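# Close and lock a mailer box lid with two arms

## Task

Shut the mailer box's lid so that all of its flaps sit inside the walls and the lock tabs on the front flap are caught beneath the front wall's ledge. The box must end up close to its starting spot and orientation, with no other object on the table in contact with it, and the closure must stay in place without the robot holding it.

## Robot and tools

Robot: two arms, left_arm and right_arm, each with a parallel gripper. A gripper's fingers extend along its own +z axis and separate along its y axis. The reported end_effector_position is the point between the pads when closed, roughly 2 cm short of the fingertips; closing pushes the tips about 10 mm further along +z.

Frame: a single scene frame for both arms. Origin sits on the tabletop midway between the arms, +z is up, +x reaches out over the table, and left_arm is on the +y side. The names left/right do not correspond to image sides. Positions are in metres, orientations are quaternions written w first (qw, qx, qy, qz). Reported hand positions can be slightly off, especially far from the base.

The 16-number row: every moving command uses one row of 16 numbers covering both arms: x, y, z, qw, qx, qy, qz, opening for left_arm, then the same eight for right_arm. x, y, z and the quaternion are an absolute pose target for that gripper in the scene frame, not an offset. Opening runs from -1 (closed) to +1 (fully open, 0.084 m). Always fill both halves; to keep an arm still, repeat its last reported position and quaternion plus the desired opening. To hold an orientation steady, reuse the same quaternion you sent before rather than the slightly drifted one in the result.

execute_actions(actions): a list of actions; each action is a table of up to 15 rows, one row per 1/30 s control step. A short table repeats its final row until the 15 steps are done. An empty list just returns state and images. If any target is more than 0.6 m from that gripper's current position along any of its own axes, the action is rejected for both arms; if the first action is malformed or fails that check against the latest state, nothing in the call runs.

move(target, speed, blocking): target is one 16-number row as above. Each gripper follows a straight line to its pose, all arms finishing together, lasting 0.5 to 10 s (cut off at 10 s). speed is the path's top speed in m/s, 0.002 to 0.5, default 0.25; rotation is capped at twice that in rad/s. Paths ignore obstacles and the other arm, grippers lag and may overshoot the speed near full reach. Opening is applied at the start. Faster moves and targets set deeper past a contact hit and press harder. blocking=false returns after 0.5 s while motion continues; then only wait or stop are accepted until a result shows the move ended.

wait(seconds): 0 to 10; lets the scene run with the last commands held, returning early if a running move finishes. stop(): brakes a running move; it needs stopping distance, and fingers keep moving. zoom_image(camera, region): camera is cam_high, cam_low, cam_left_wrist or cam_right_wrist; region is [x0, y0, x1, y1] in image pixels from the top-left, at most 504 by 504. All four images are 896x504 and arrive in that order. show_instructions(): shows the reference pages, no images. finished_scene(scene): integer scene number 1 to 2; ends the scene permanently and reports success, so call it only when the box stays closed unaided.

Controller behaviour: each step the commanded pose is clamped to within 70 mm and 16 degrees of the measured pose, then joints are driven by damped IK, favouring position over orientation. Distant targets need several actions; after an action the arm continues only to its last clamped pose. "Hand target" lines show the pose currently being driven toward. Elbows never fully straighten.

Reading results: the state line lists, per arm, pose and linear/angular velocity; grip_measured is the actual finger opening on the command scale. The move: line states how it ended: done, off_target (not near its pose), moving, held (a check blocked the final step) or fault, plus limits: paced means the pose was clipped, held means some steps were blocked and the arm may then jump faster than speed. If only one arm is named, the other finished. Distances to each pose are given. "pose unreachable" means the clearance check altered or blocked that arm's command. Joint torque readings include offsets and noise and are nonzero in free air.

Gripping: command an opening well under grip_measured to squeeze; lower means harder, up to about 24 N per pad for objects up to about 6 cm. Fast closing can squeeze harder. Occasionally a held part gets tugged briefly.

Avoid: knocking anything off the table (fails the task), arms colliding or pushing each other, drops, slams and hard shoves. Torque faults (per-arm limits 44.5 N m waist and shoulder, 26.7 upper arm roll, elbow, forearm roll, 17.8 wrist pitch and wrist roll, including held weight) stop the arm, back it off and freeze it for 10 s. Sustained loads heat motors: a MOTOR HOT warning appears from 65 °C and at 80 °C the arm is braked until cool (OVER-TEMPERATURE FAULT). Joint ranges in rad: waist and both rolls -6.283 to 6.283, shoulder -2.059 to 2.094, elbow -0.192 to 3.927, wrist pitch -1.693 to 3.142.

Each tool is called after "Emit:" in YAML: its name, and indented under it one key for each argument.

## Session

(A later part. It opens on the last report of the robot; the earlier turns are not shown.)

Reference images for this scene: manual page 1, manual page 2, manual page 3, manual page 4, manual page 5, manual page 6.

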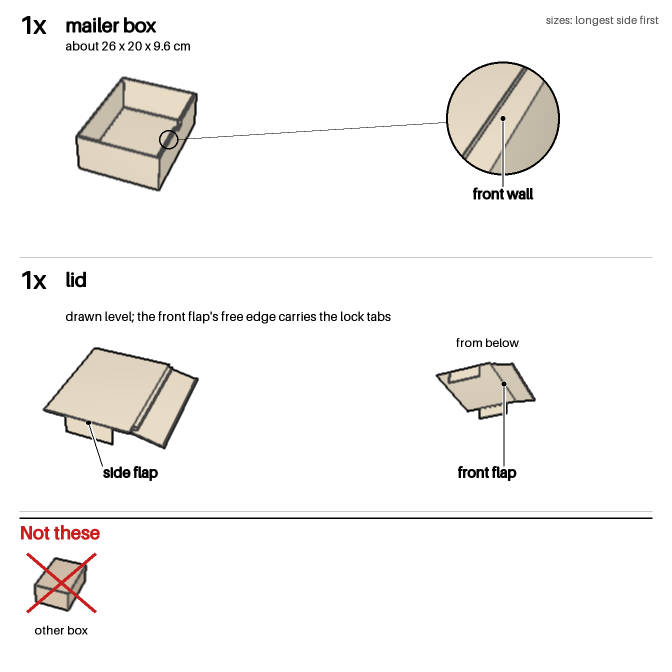

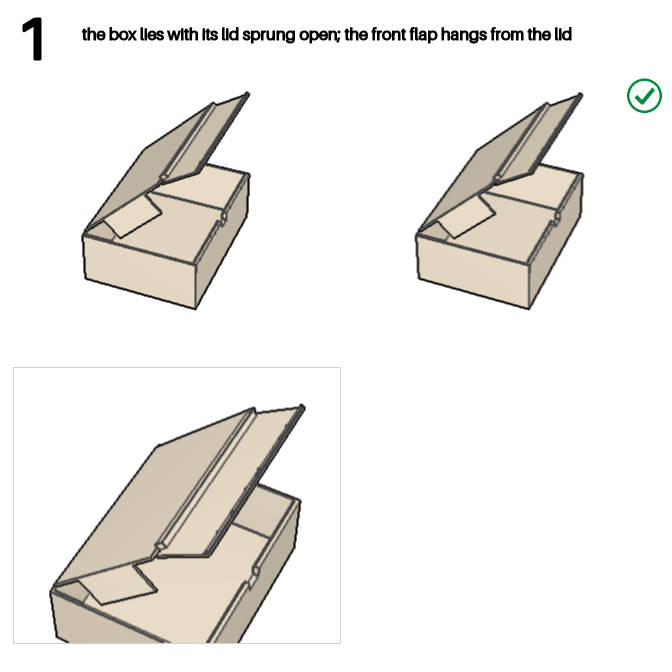

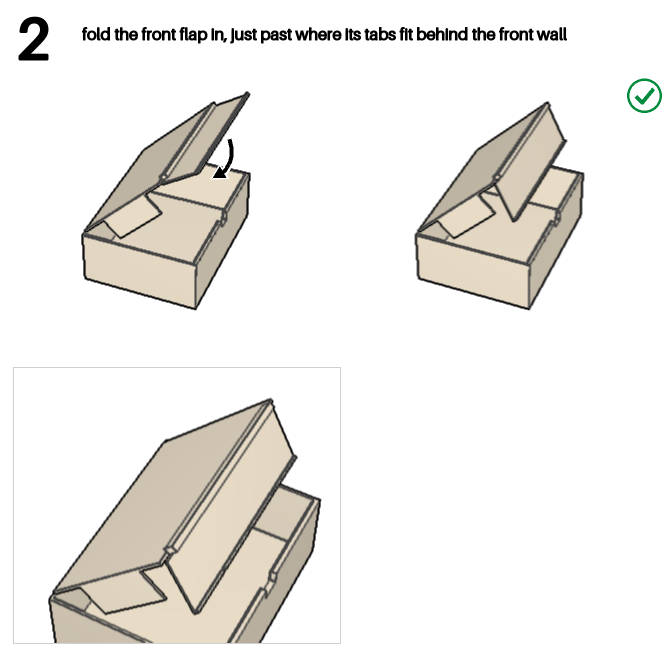

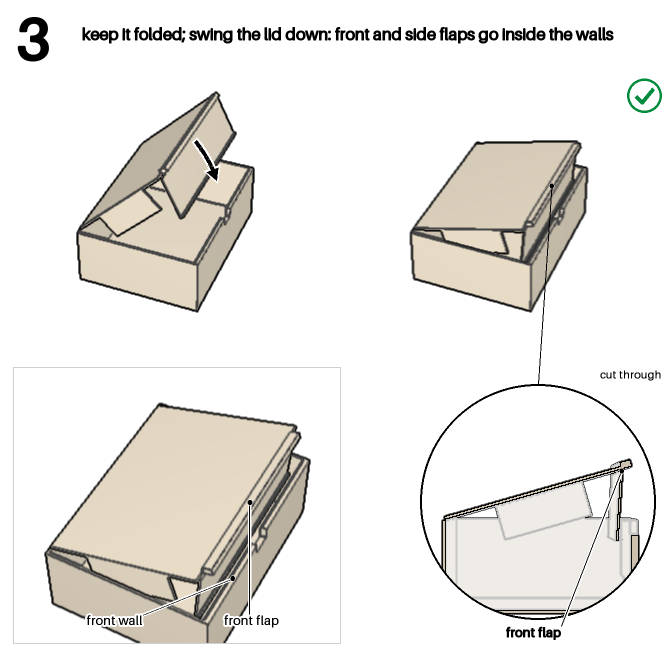

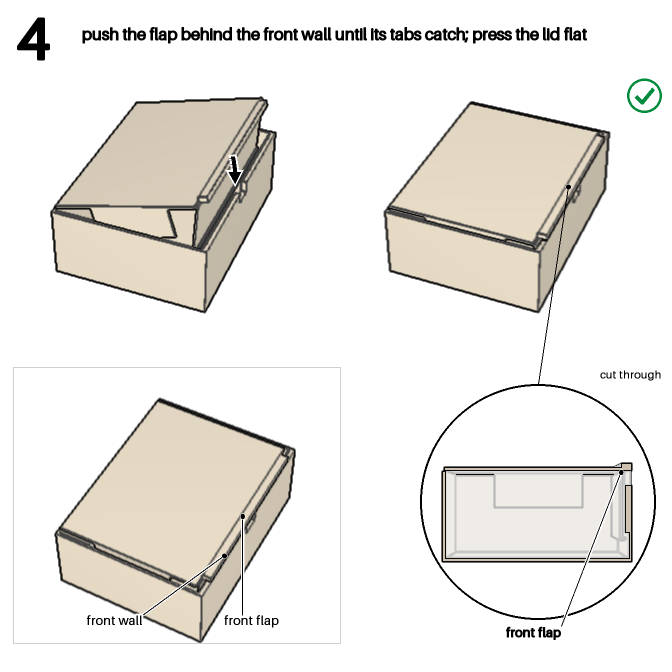

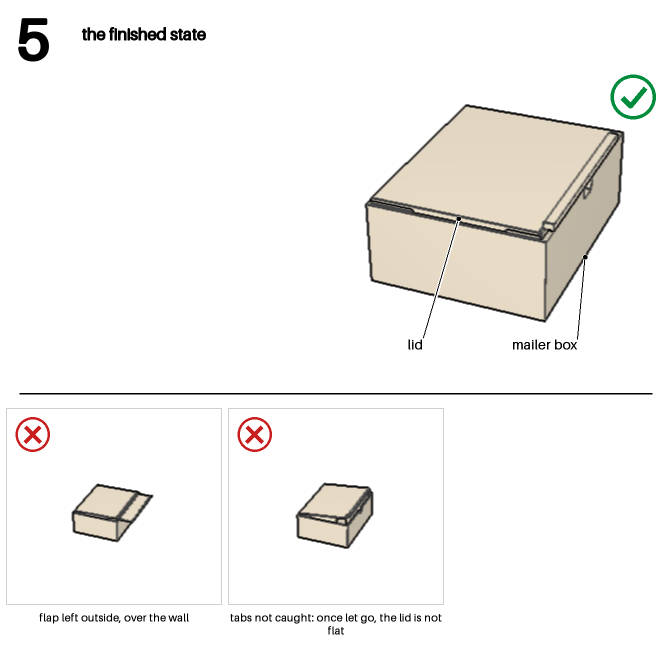

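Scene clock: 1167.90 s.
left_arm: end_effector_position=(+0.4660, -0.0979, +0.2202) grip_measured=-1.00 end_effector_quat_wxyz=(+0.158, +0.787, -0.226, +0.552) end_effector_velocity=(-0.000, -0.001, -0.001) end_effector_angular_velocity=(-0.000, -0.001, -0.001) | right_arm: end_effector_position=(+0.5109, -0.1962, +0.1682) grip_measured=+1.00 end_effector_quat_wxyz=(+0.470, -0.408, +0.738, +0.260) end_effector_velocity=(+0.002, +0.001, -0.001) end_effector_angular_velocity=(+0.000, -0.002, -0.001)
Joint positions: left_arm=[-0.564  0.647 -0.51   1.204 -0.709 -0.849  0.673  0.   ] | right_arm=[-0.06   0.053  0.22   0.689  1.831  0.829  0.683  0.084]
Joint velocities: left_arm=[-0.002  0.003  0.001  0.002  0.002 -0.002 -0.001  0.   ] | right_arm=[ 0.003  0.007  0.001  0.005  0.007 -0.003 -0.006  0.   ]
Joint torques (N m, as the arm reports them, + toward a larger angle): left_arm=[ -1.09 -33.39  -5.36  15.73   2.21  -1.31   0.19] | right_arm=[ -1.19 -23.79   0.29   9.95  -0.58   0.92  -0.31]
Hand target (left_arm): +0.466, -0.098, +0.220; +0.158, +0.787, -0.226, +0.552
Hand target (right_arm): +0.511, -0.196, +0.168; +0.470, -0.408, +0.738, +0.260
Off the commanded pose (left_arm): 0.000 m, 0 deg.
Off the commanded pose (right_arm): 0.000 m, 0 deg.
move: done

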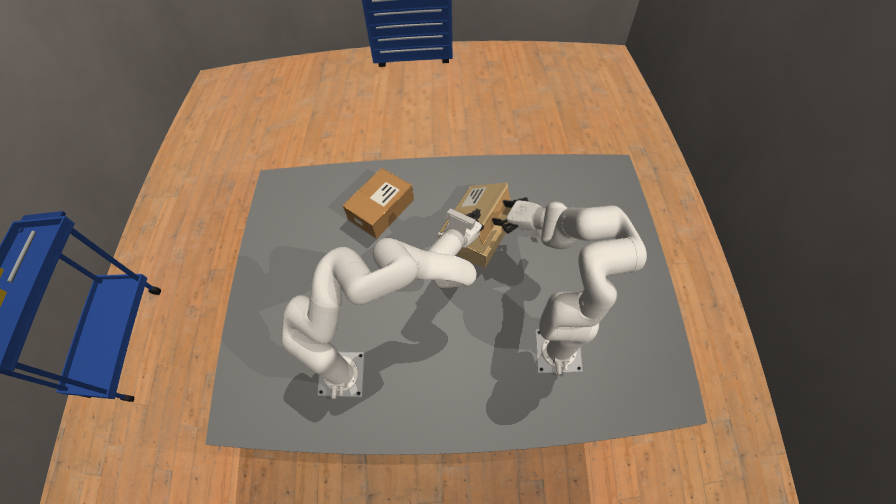

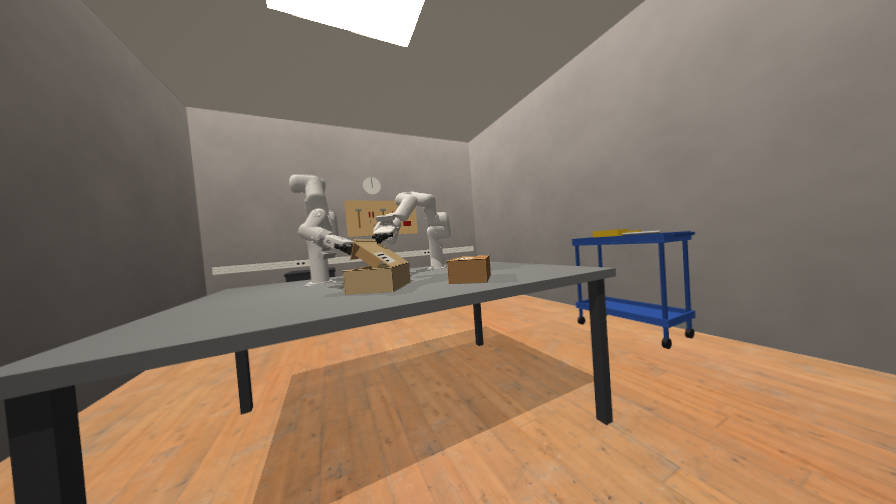

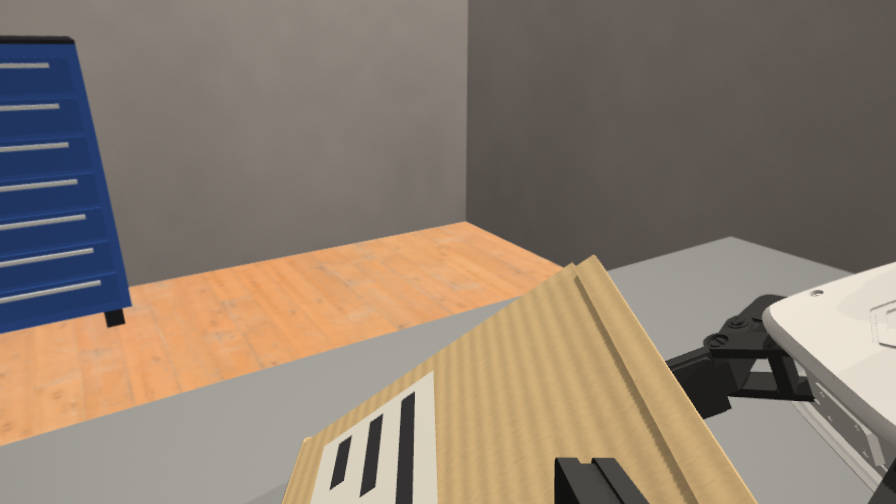

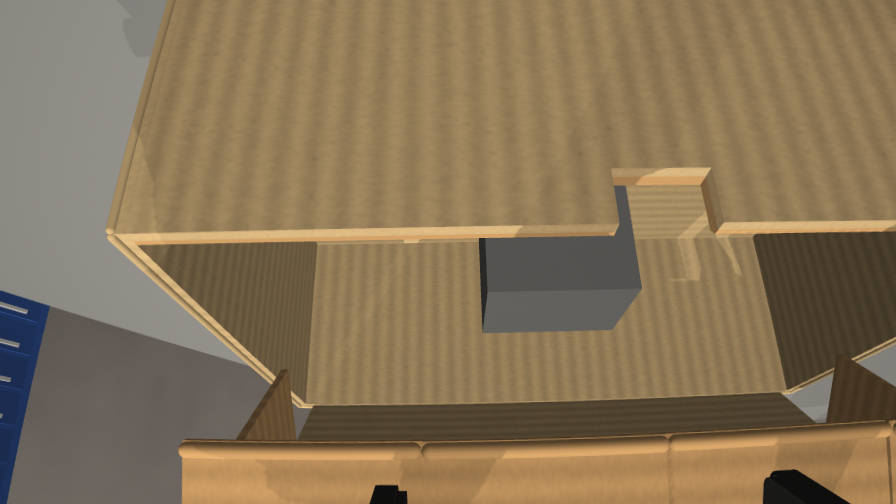

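Emit:
move:
  target: [0.462,-0.104,0.198,0.158,0.787,-0.226,0.552,-1,0.506,-0.204,0.150,-0.470,0.408,-0.737,-0.260,1]
  speed: 0.05

Emit:
move:
  target: [0.460,-0.109,0.180,0.158,0.787,-0.226,0.552,-1,0.506,-0.204,0.137,-0.470,0.408,-0.737,-0.260,1]
  speed: 0.05

Scene clock: 1181.17 s.
left_arm: end_effector_position=(+0.4620, -0.1039, +0.1985) grip_measured=-1.00 end_effector_quat_wxyz=(+0.158, +0.787, -0.226, +0.552) end_effector_velocity=(-0.001, -0.001, -0.002) end_effector_angular_velocity=(-0.001, -0.001, -0.001) | right_arm: end_effector_position=(+0.5061, -0.2039, +0.1503) grip_measured=+1.00 end_effector_quat_wxyz=(+0.470, -0.408, +0.738, +0.260) end_effector_velocity=(-0.000, -0.001, -0.001) end_effector_angular_velocity=(+0.001, -0.002, +0.000)
Joint positions: left_arm=[-0.581  0.708 -0.506  1.22  -0.679 -0.892  0.653  0.   ] | right_arm=[-0.072  0.087  0.208  0.673  1.847  0.851  0.622  0.084]
Joint velocities: left_arm=[-0.003  0.006  0.001  0.003  0.003 -0.004 -0.002  0.   ] | right_arm=[-0.002  0.004 -0.002 -0.001  0.002  0.003 -0.008  0.   ]
Joint torques (N m, as the arm reports them, + toward a larger angle): left_arm=[ -1.12 -34.47  -5.76  15.17   2.28  -1.38   0.07] | right_arm=[ -0.81 -24.3    0.92   9.55  -0.6    1.18  -0.54]
Hand target (left_arm): +0.462, -0.104, +0.198; +0.158, +0.787, -0.226, +0.552
Hand target (right_arm): +0.506, -0.204, +0.150; +0.470, -0.408, +0.738, +0.260
Off the commanded pose (left_arm): 0.001 m, 0 deg.
Off the commanded pose (right_arm): 0.000 m, 0 deg.
move: done

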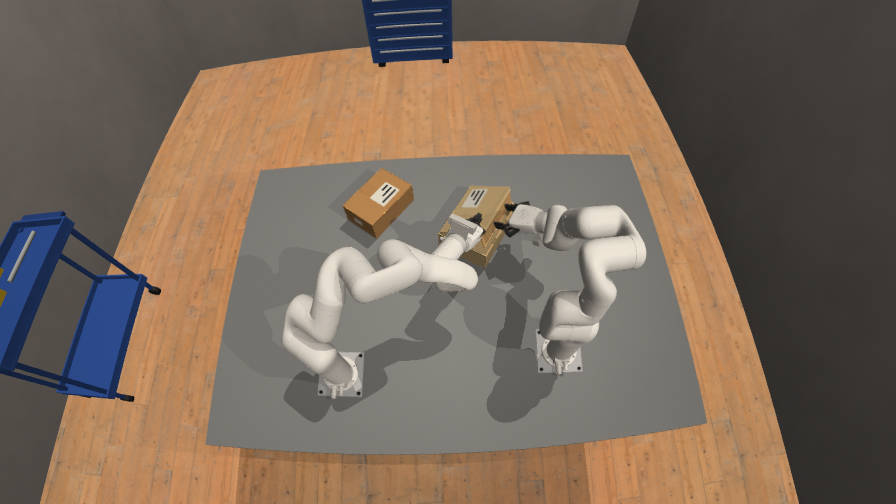

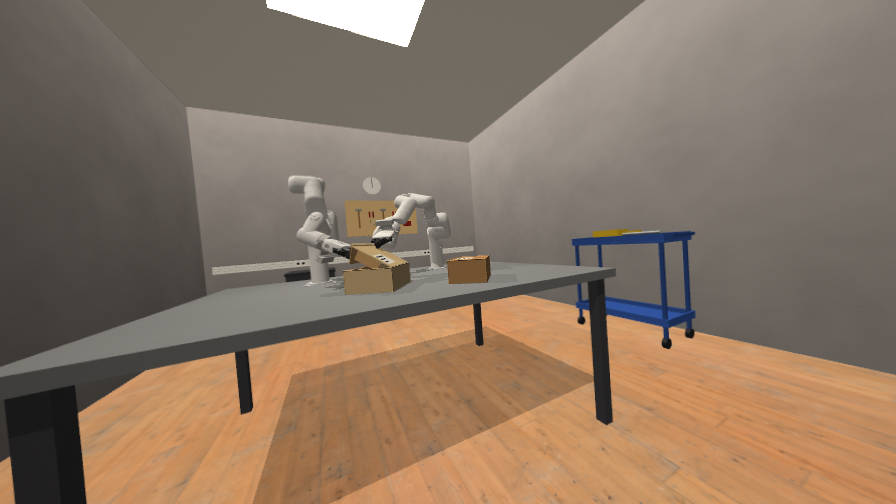

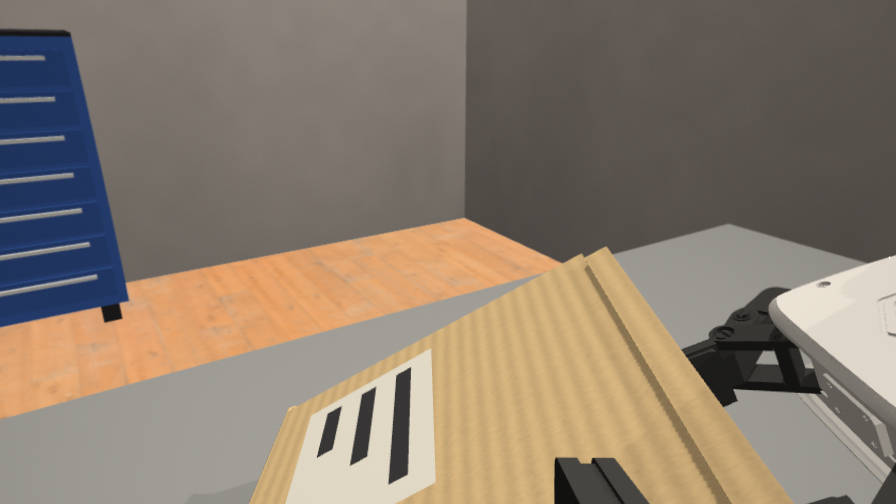

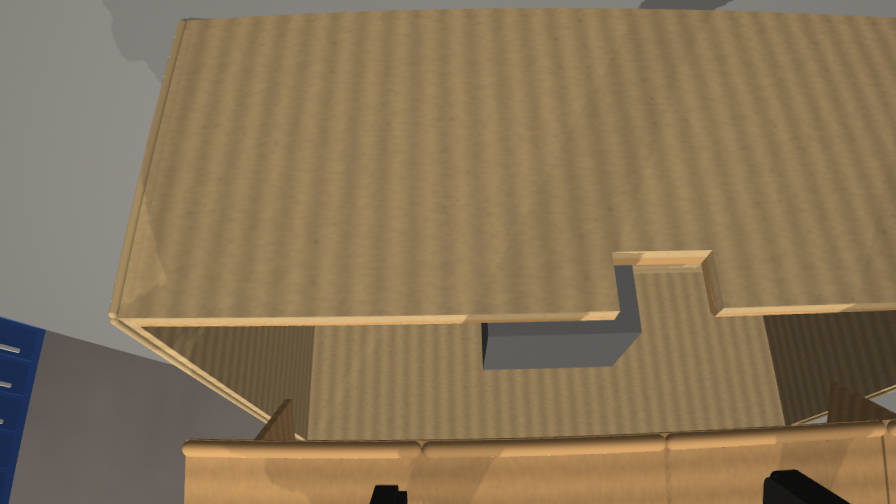

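Scene clock: 1182.00 s.
left_arm: end_effector_position=(+0.4600, -0.1088, +0.1804) grip_measured=-1.00 end_effector_quat_wxyz=(+0.158, +0.787, -0.226, +0.552) end_effector_velocity=(+0.000, -0.001, -0.002) end_effector_angular_velocity=(+0.000, +0.001, -0.001) | right_arm: end_effector_position=(+0.5059, -0.2040, +0.1372) grip_measured=+1.00 end_effector_quat_wxyz=(+0.470, -0.408, +0.738, +0.260) end_effector_velocity=(+0.001, -0.000, -0.000) end_effector_angular_velocity=(+0.002, -0.003, -0.000)
Joint positions: left_arm=[-0.595  0.761 -0.5    1.241 -0.656 -0.922  0.639  0.   ] | right_arm=[-0.073  0.126  0.206  0.678  1.869  0.856  0.578  0.084]
Joint velocities: left_arm=[-0.002  0.006  0.001  0.004  0.003 -0.001 -0.001  0.   ] | right_arm=[-0.001  0.004 -0.     0.001  0.004  0.003 -0.006  0.   ]
Joint torques (N m, as the arm reports them, + toward a larger angle): left_arm=[ -1.08 -33.83  -6.16  14.39   2.16  -1.     0.06] | right_arm=[ -1.15 -25.84   0.98   9.79  -0.49   1.3   -0.32]
Hand target (left_arm): +0.460, -0.109, +0.180; +0.158, +0.787, -0.226, +0.552
Hand target (right_arm): +0.506, -0.204, +0.137; +0.470, -0.408, +0.738, +0.260
Off the commanded pose (left_arm): 0.000 m, 0 deg.
Off the commanded pose (right_arm): 0.000 m, 0 deg.
move: done

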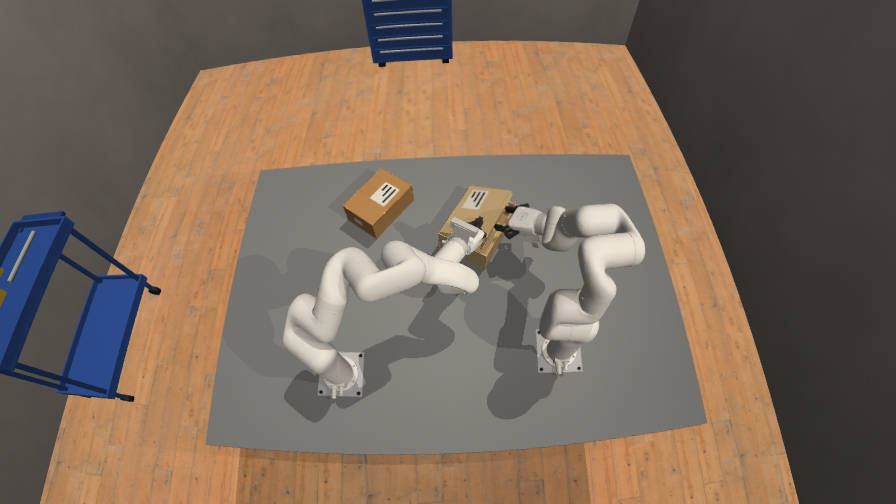

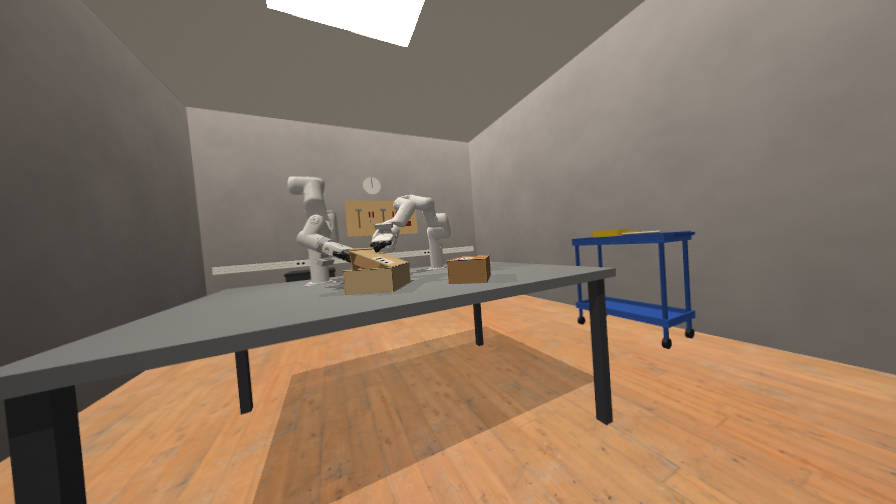

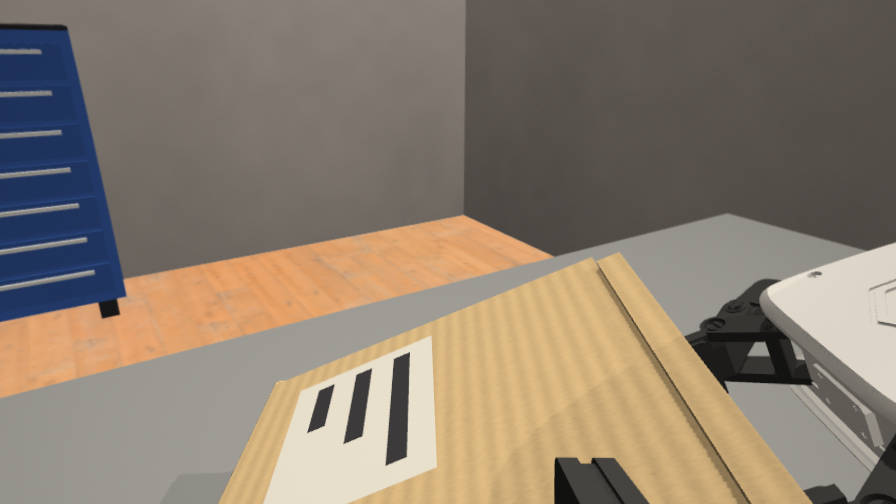

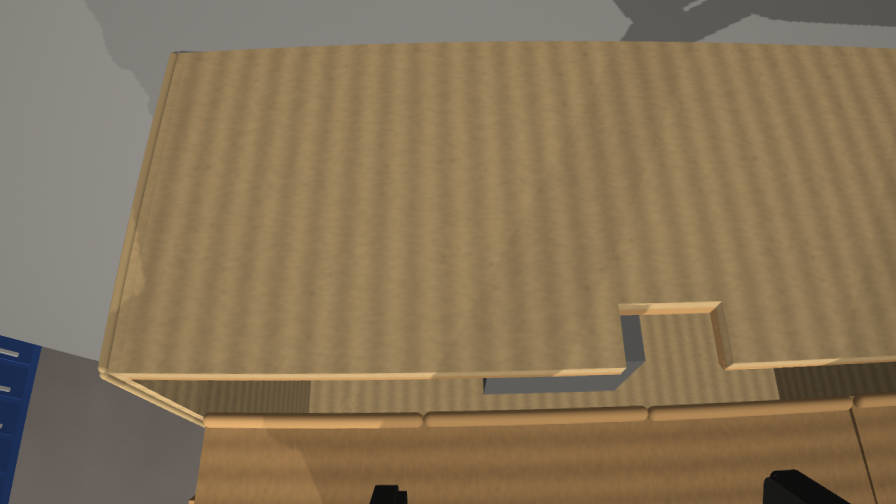

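Emit:
move:
  target: [0.458,-0.111,0.169,0.158,0.787,-0.226,0.552,-1,0.5045,-0.2065,0.128,-0.470,0.408,-0.737,-0.260,1]
  speed: 0.05

Emit:
move:
  target: [0.457,-0.113,0.159,0.158,0.787,-0.226,0.552,-1,0.502,-0.211,0.122,-0.470,0.408,-0.737,-0.260,1]
  speed: 0.05

Emit:
move:
  target: [0.457,-0.113,0.156,0.158,0.787,-0.226,0.552,-1,0.478,-0.250,0.135,-0.470,0.408,-0.737,-0.260,1]
  speed: 0.12

Scene clock: 1192.80 s.
left_arm: end_effector_position=(+0.4580, -0.1109, +0.1693) grip_measured=-1.00 end_effector_quat_wxyz=(+0.158, +0.787, -0.226, +0.552) end_effector_velocity=(+0.000, -0.000, -0.001) end_effector_angular_velocity=(-0.001, -0.002, -0.000) | right_arm: end_effector_position=(+0.5045, -0.2065, +0.1282) grip_measured=+1.00 end_effector_quat_wxyz=(+0.470, -0.408, +0.738, +0.260) end_effector_velocity=(-0.000, +0.001, -0.001) end_effector_angular_velocity=(+0.002, -0.002, +0.003)
Joint positions: left_arm=[-0.602  0.791 -0.497  1.249 -0.642 -0.941  0.629  0.   ] | right_arm=[-0.077  0.148  0.202  0.676  1.878  0.864  0.549  0.084]
Joint velocities: left_arm=[-0.001  0.005  0.001  0.003  0.004 -0.004 -0.002  0.   ] | right_arm=[-0.001  0.004  0.001 -0.     0.002  0.005 -0.007  0.   ]
Joint torques (N m, as the arm reports them, + toward a larger angle): left_arm=[ -1.17 -33.62  -6.21  13.51   2.06  -0.87   0.11] | right_arm=[ -0.65 -25.88   1.25   9.71  -0.37   1.38  -0.28]
Hand target (left_arm): +0.458, -0.111, +0.169; +0.158, +0.787, -0.226, +0.552
Hand target (right_arm): +0.504, -0.206, +0.128; +0.470, -0.408, +0.738, +0.260
Off the commanded pose (left_arm): 0.000 m, 0 deg.
Off the commanded pose (right_arm): 0.000 m, 0 deg.
move: done

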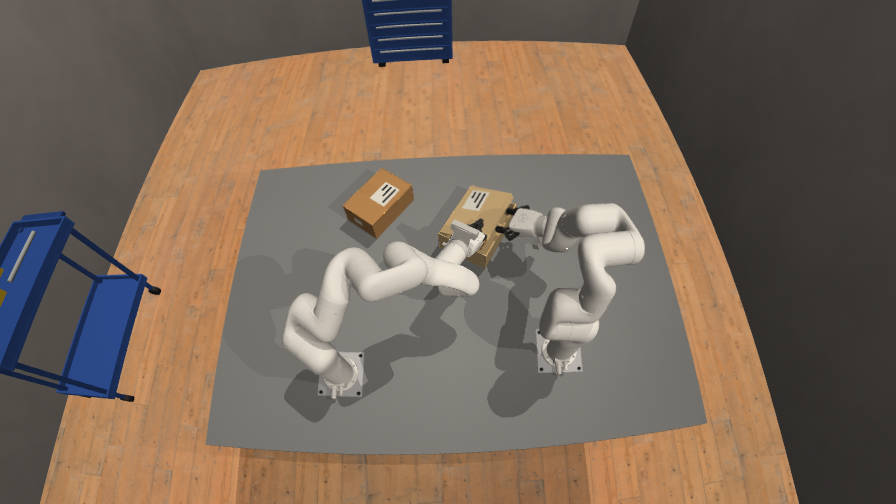

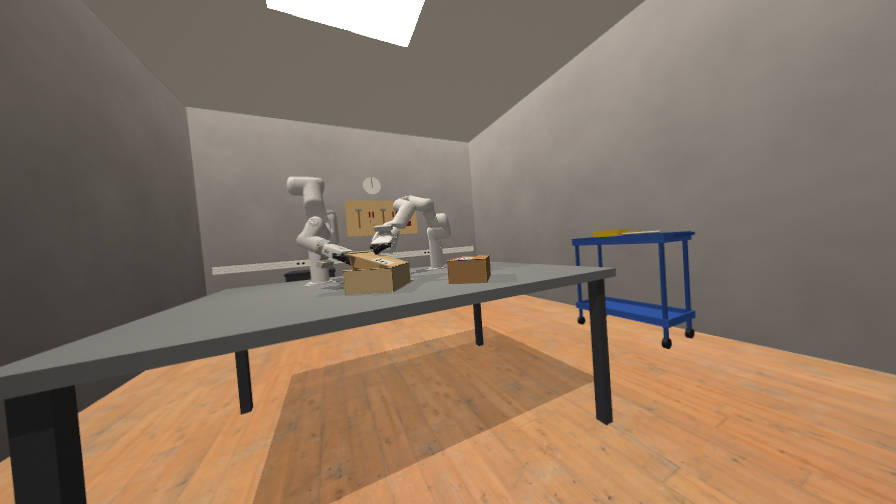

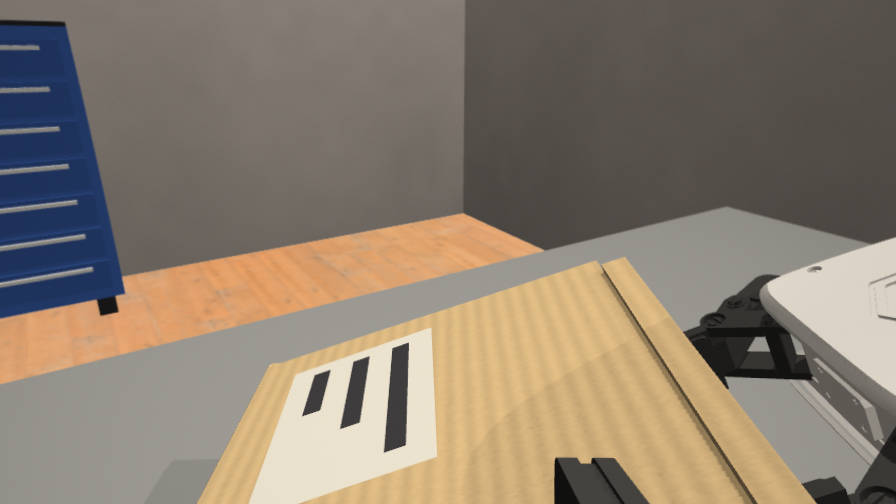

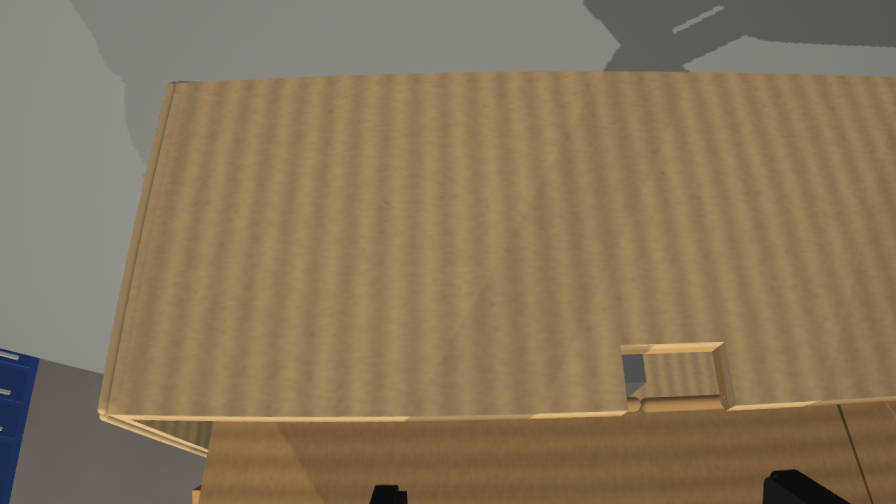

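Scene clock: 1193.57 s.
left_arm: end_effector_position=(+0.4570, -0.1130, +0.1593) grip_measured=-1.00 end_effector_quat_wxyz=(+0.158, +0.787, -0.226, +0.552) end_effector_velocity=(+0.001, +0.000, -0.001) end_effector_angular_velocity=(-0.001, -0.000, +0.002) | right_arm: end_effector_position=(+0.5020, -0.2110, +0.1221) grip_measured=+1.00 end_effector_quat_wxyz=(+0.470, -0.408, +0.738, +0.260) end_effector_velocity=(-0.000, -0.001, -0.001) end_effector_angular_velocity=(-0.001, -0.001, +0.001)
Joint positions: left_arm=[-0.609  0.82  -0.493  1.261 -0.628 -0.956  0.621  0.   ] | right_arm=[-0.085  0.16   0.194  0.669  1.877  0.876  0.529  0.084]
Joint velocities: left_arm=[ 0.     0.005  0.001  0.003  0.002 -0.003 -0.002  0.   ] | right_arm=[ 0.001  0.002 -0.003 -0.    -0.001  0.001 -0.004  0.   ]
Joint torques (N m, as the arm reports them, + toward a larger angle): left_arm=[ -1.12 -33.64  -5.96  13.16   1.91  -0.8    0.09] | right_arm=[ -0.64 -26.36   1.57   9.79  -0.34   1.59  -0.43]
Hand target (left_arm): +0.457, -0.113, +0.159; +0.158, +0.787, -0.226, +0.552
Hand target (right_arm): +0.502, -0.211, +0.122; +0.470, -0.408, +0.738, +0.260
Off the commanded pose (left_arm): 0.000 m, 0 deg.
Off the commanded pose (right_arm): 0.000 m, 0 deg.
move: done

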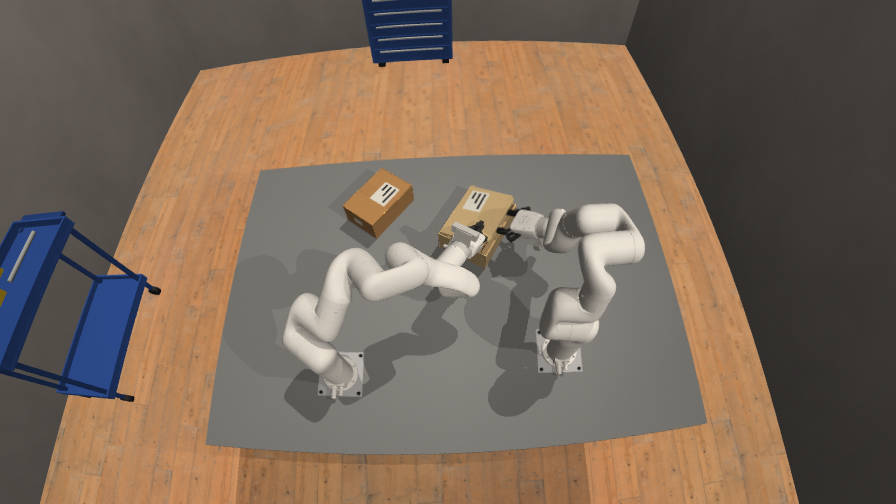

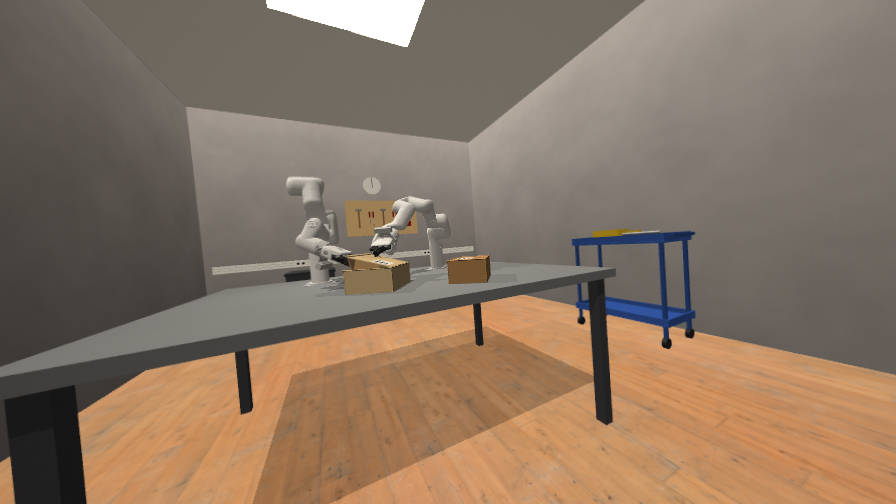

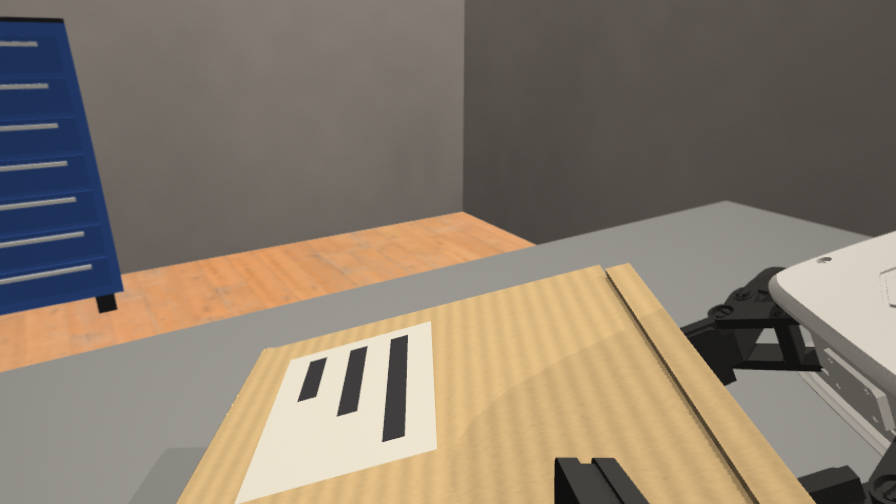

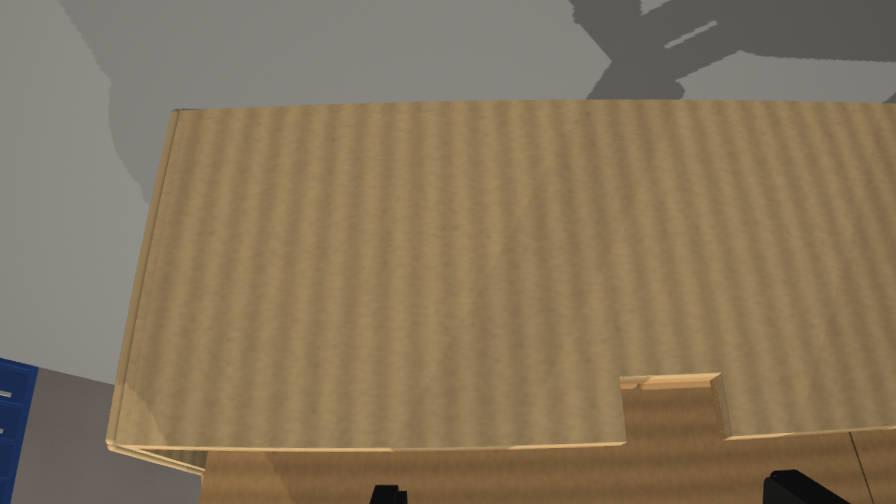

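Scene clock: 1194.50 s.
left_arm: end_effector_position=(+0.4570, -0.1130, +0.1560) grip_measured=-1.00 end_effector_quat_wxyz=(+0.158, +0.787, -0.226, +0.552) end_effector_velocity=(+0.001, +0.000, +0.000) end_effector_angular_velocity=(-0.000, -0.000, +0.001) | right_arm: end_effector_position=(+0.4781, -0.2494, +0.1349) grip_measured=+1.00 end_effector_quat_wxyz=(+0.471, -0.408, +0.738, +0.260) end_effector_velocity=(-0.002, -0.003, +0.000) end_effector_angular_velocity=(-0.002, +0.002, -0.001)
Joint positions: left_arm=[-0.61   0.828 -0.492  1.263 -0.623 -0.96   0.617  0.   ] | right_arm=[-0.151  0.056  0.138  0.579  1.758  0.95   0.571  0.084]
Joint velocities: left_arm=[ 0.001 -0.     0.     0.    -0.     0.    -0.     0.   ] | right_arm=[-0.003 -0.007 -0.005 -0.006 -0.008  0.002  0.003 -0.   ]
Joint torques (N m, as the arm reports them, + toward a larger angle): left_arm=[ -0.84 -35.33  -6.47  14.     2.14  -1.34   0.2 ] | right_arm=[ -1.16 -22.63  -0.04   9.07  -0.37   1.03  -0.4 ]
Hand target (left_arm): +0.457, -0.113, +0.156; +0.158, +0.787, -0.226, +0.552
Hand target (right_arm): +0.478, -0.250, +0.135; +0.471, -0.408, +0.738, +0.260
Off the commanded pose (left_arm): 0.000 m, 0 deg.
Off the commanded pose (right_arm): 0.001 m, 0 deg.
move: done

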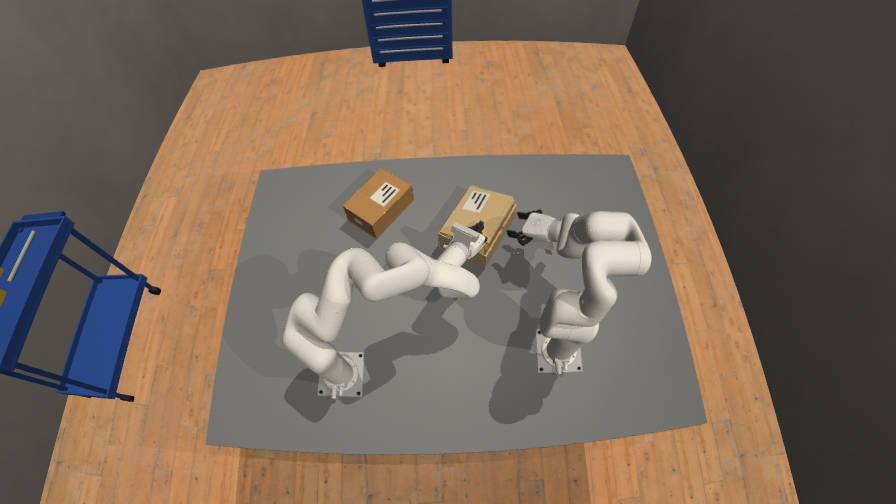

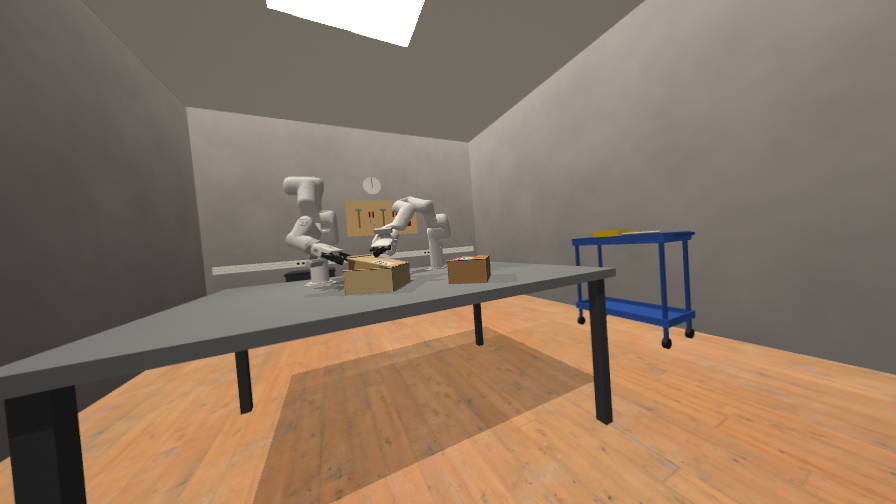

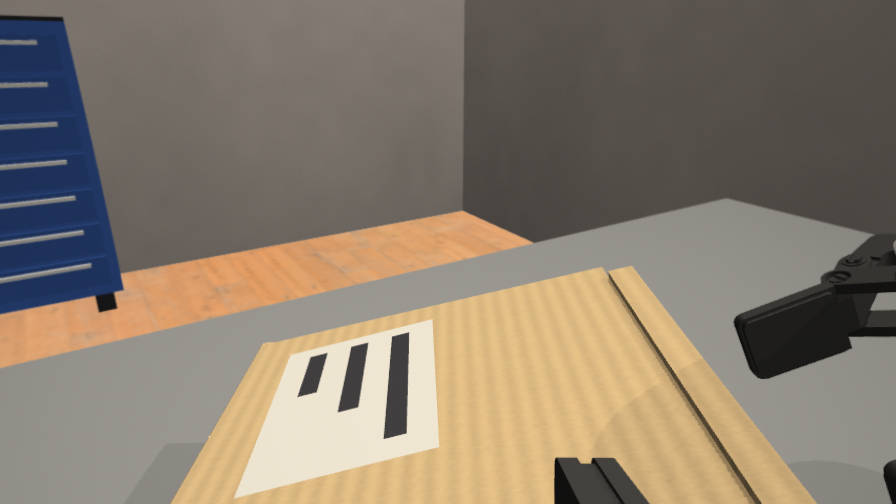

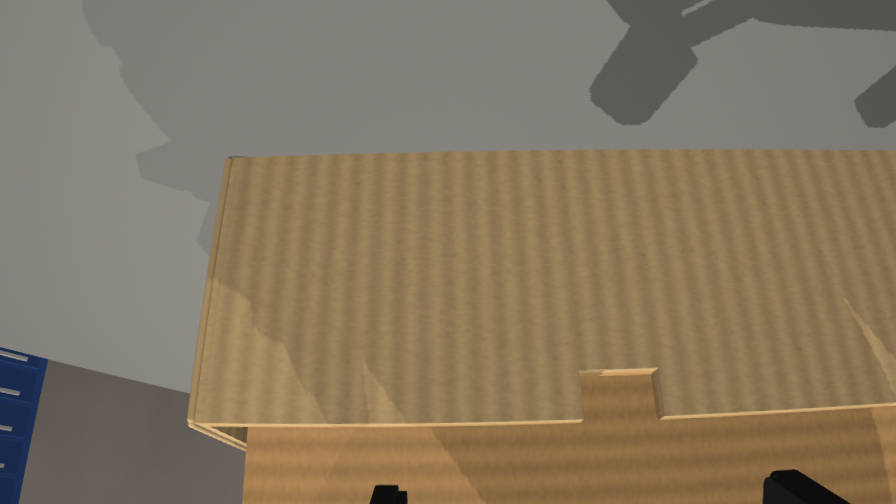

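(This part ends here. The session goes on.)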